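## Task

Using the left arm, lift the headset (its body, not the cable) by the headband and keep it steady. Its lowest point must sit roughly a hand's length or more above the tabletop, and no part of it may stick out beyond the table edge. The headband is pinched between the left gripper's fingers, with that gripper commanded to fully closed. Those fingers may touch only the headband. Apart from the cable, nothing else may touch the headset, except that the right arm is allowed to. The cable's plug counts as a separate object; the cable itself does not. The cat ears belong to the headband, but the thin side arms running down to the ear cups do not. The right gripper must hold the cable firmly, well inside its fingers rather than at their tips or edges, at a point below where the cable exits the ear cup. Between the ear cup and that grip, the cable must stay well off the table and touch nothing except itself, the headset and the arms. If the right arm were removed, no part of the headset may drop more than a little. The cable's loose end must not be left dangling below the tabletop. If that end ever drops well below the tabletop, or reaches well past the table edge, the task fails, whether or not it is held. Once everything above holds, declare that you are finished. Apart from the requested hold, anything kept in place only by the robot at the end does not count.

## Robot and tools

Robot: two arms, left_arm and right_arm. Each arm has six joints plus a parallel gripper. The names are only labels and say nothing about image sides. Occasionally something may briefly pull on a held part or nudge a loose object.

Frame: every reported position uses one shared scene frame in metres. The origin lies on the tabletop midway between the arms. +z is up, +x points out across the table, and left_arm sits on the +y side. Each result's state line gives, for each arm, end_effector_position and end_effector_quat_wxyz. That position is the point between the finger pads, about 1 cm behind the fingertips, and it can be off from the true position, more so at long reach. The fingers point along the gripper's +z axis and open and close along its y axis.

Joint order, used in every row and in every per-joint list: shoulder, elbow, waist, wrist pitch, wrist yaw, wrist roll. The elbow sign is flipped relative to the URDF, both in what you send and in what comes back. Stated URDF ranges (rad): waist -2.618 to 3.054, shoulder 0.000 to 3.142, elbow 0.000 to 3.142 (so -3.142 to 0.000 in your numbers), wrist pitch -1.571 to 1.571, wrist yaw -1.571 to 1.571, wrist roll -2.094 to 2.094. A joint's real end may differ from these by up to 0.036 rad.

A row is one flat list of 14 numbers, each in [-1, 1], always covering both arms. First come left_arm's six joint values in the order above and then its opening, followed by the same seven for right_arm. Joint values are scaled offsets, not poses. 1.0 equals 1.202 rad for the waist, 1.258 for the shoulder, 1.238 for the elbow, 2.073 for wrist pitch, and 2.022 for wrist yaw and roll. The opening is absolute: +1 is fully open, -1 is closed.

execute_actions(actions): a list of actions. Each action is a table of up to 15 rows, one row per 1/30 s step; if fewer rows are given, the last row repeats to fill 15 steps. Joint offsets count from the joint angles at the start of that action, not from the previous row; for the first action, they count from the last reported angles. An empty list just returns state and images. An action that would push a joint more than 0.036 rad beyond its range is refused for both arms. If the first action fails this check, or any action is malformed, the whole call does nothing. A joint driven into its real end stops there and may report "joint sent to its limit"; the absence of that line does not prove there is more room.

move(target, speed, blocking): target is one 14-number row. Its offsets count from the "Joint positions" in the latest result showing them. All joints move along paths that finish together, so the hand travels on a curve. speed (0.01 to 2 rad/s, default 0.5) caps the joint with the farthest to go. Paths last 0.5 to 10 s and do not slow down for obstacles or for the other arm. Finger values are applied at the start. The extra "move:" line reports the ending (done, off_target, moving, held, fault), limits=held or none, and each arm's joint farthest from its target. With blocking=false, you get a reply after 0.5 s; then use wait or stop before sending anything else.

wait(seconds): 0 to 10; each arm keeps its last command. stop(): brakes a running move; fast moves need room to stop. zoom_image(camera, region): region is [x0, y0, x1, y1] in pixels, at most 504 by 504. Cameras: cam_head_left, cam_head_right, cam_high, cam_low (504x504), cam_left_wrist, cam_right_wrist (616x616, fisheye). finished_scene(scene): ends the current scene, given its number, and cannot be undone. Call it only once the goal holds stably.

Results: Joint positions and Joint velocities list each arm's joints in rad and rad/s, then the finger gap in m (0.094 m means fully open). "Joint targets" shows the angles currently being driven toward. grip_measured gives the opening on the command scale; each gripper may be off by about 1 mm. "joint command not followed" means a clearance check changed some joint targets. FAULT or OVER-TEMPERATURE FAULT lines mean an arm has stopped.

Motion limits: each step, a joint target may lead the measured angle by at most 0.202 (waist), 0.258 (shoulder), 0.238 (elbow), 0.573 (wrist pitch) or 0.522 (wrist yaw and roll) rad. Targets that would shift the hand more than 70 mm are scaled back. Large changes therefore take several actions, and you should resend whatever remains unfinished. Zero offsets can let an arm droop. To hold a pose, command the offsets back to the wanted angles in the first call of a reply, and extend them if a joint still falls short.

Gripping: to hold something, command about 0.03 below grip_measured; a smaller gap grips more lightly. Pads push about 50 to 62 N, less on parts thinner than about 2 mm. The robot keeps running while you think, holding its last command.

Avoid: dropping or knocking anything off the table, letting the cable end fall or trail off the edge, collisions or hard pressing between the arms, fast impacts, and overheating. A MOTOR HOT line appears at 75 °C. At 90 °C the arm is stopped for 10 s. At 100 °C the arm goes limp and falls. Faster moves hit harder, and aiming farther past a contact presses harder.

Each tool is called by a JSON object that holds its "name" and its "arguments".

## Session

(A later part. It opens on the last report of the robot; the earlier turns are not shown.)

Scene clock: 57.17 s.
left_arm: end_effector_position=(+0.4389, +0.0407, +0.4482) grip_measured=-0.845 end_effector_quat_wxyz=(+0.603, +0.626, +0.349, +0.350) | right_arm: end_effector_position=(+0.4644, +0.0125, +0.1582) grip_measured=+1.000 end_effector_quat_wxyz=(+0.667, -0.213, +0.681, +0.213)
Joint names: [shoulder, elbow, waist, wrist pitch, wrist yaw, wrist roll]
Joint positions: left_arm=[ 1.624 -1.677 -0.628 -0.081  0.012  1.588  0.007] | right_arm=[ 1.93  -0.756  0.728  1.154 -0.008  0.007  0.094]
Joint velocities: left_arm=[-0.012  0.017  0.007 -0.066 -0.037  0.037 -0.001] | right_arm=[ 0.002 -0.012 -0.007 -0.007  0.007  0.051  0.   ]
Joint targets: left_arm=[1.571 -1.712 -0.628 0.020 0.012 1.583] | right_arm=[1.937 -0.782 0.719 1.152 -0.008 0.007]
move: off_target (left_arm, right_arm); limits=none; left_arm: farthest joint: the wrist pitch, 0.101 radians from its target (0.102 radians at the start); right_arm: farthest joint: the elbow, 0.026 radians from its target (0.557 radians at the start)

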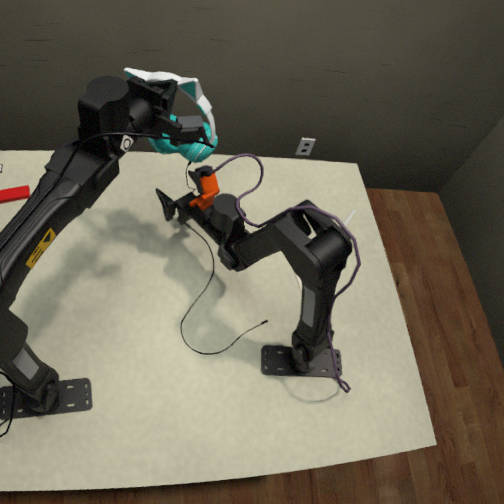

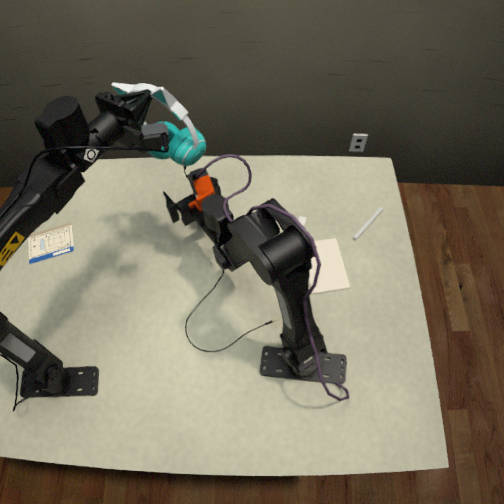

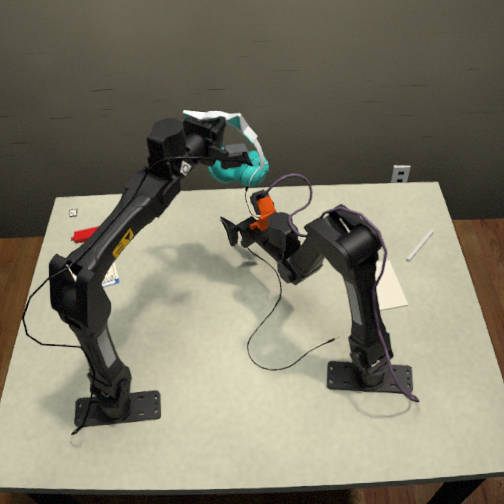

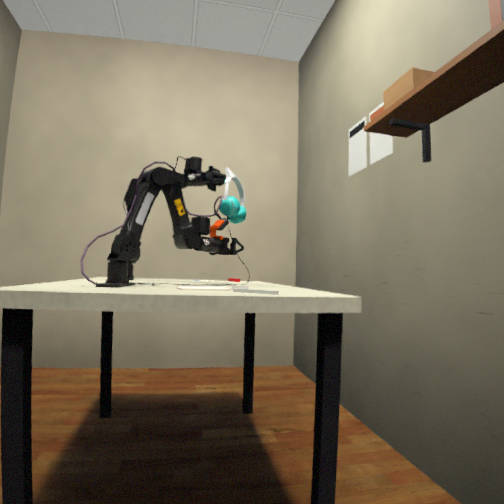

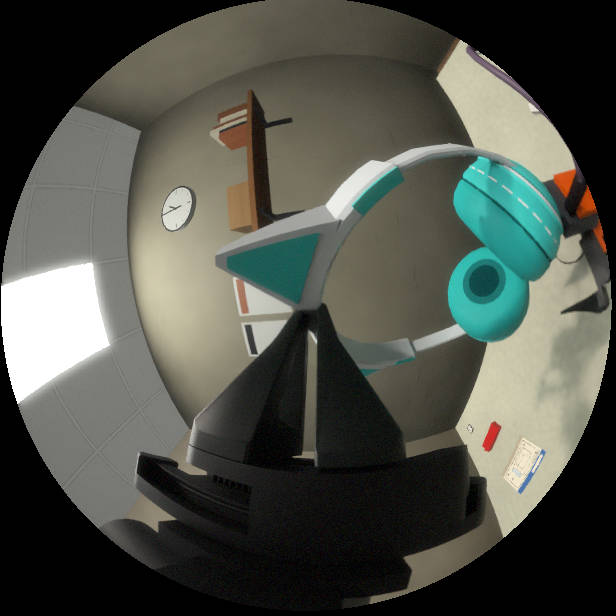

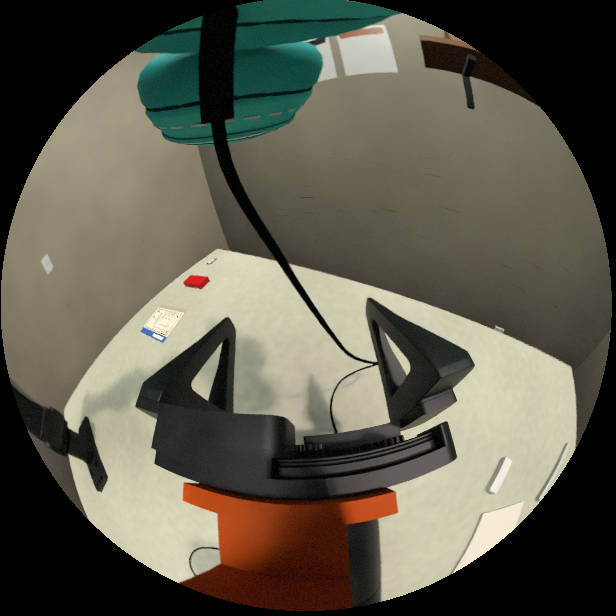

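{"name": "move", "arguments": {"target": [-0.045,-0.035,0,0.049,0,0,-1,0,-0.02,0,0,0,0,-1]}}

Scene clock: 60.33 s.
left_arm: end_effector_position=(+0.4390, +0.0407, +0.4405) grip_measured=-0.845 end_effector_quat_wxyz=(+0.593, +0.636, +0.350, +0.348) | right_arm: end_effector_position=(+0.4644, +0.0125, +0.1604) grip_measured=-0.982 end_effector_quat_wxyz=(+0.670, -0.212, +0.679, +0.214)
Joint names: [shoulder, elbow, waist, wrist pitch, wrist yaw, wrist roll]
Joint positions: left_arm=[ 1.624 -1.673 -0.628 -0.103  0.012  1.599  0.007] | right_arm=[ 1.93  -0.756  0.728  1.163 -0.008  0.007  0.001]
Joint velocities: left_arm=[-0.007 -0.002  0.007 -0.139 -0.066 -0.007 -0.001] | right_arm=[ 0.002  0.017  0.007  0.037 -0.022  0.051 -0.   ]
Joint targets: left_arm=[1.568 -1.721 -0.628 0.021 0.012 1.588] | right_arm=[1.930 -0.781 0.728 1.154 -0.008 0.007]
move: off_target (left_arm, right_arm); limits=none; left_arm: farthest joint: the wrist pitch, 0.124 radians from its target (0.101 radians at the start); right_arm: farthest joint: the elbow, 0.024 radians from its target (0.024 radians at the start)

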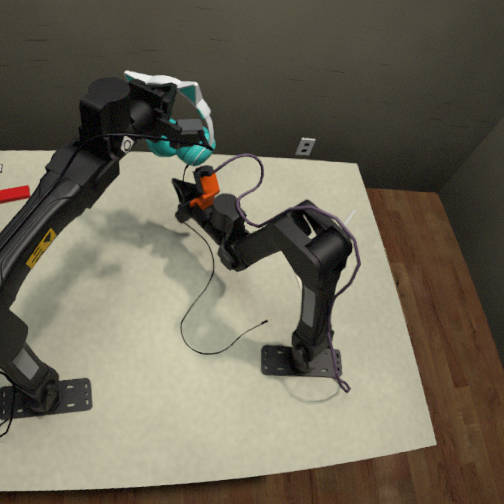

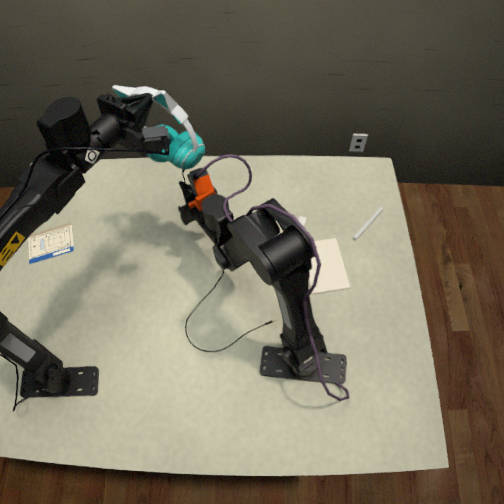

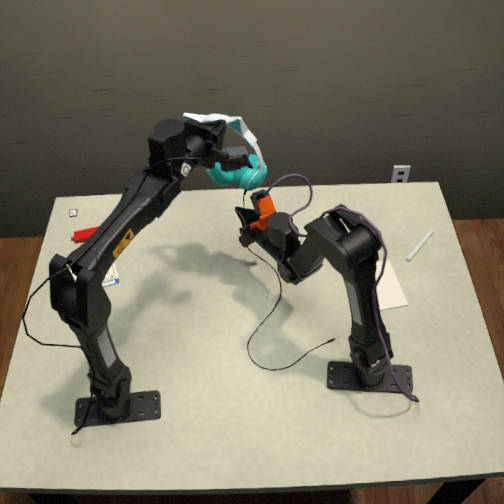

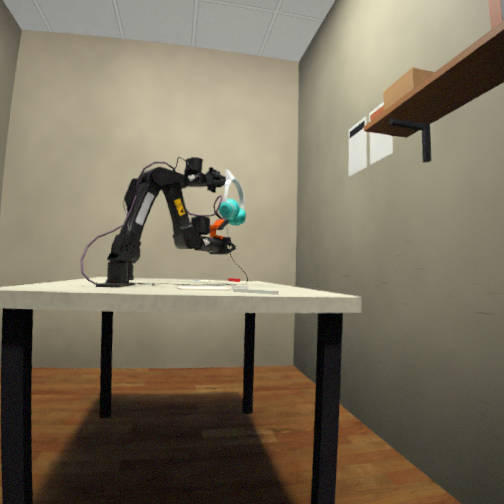

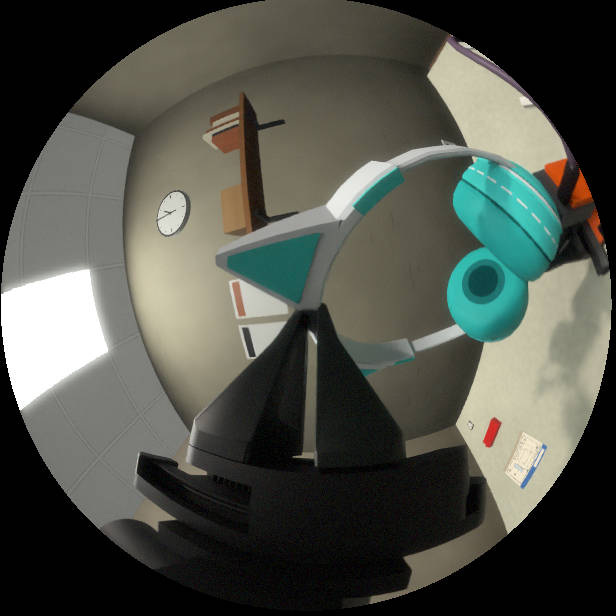

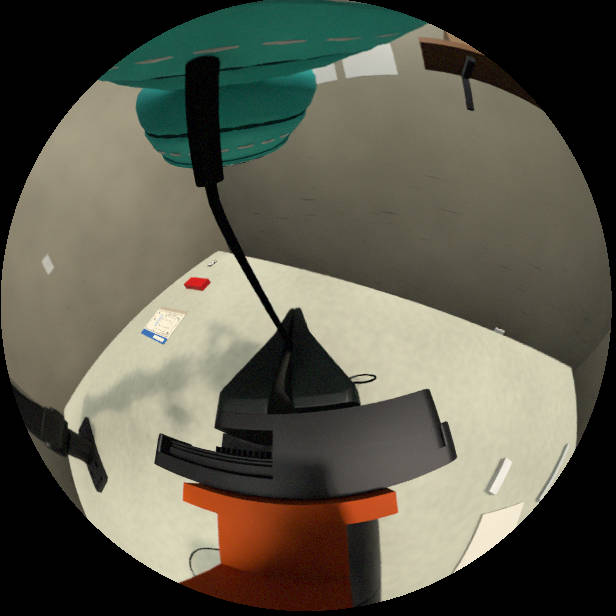

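{"name": "finished_scene", "arguments": {"scene": 2}}

The scene is finished: the task was done.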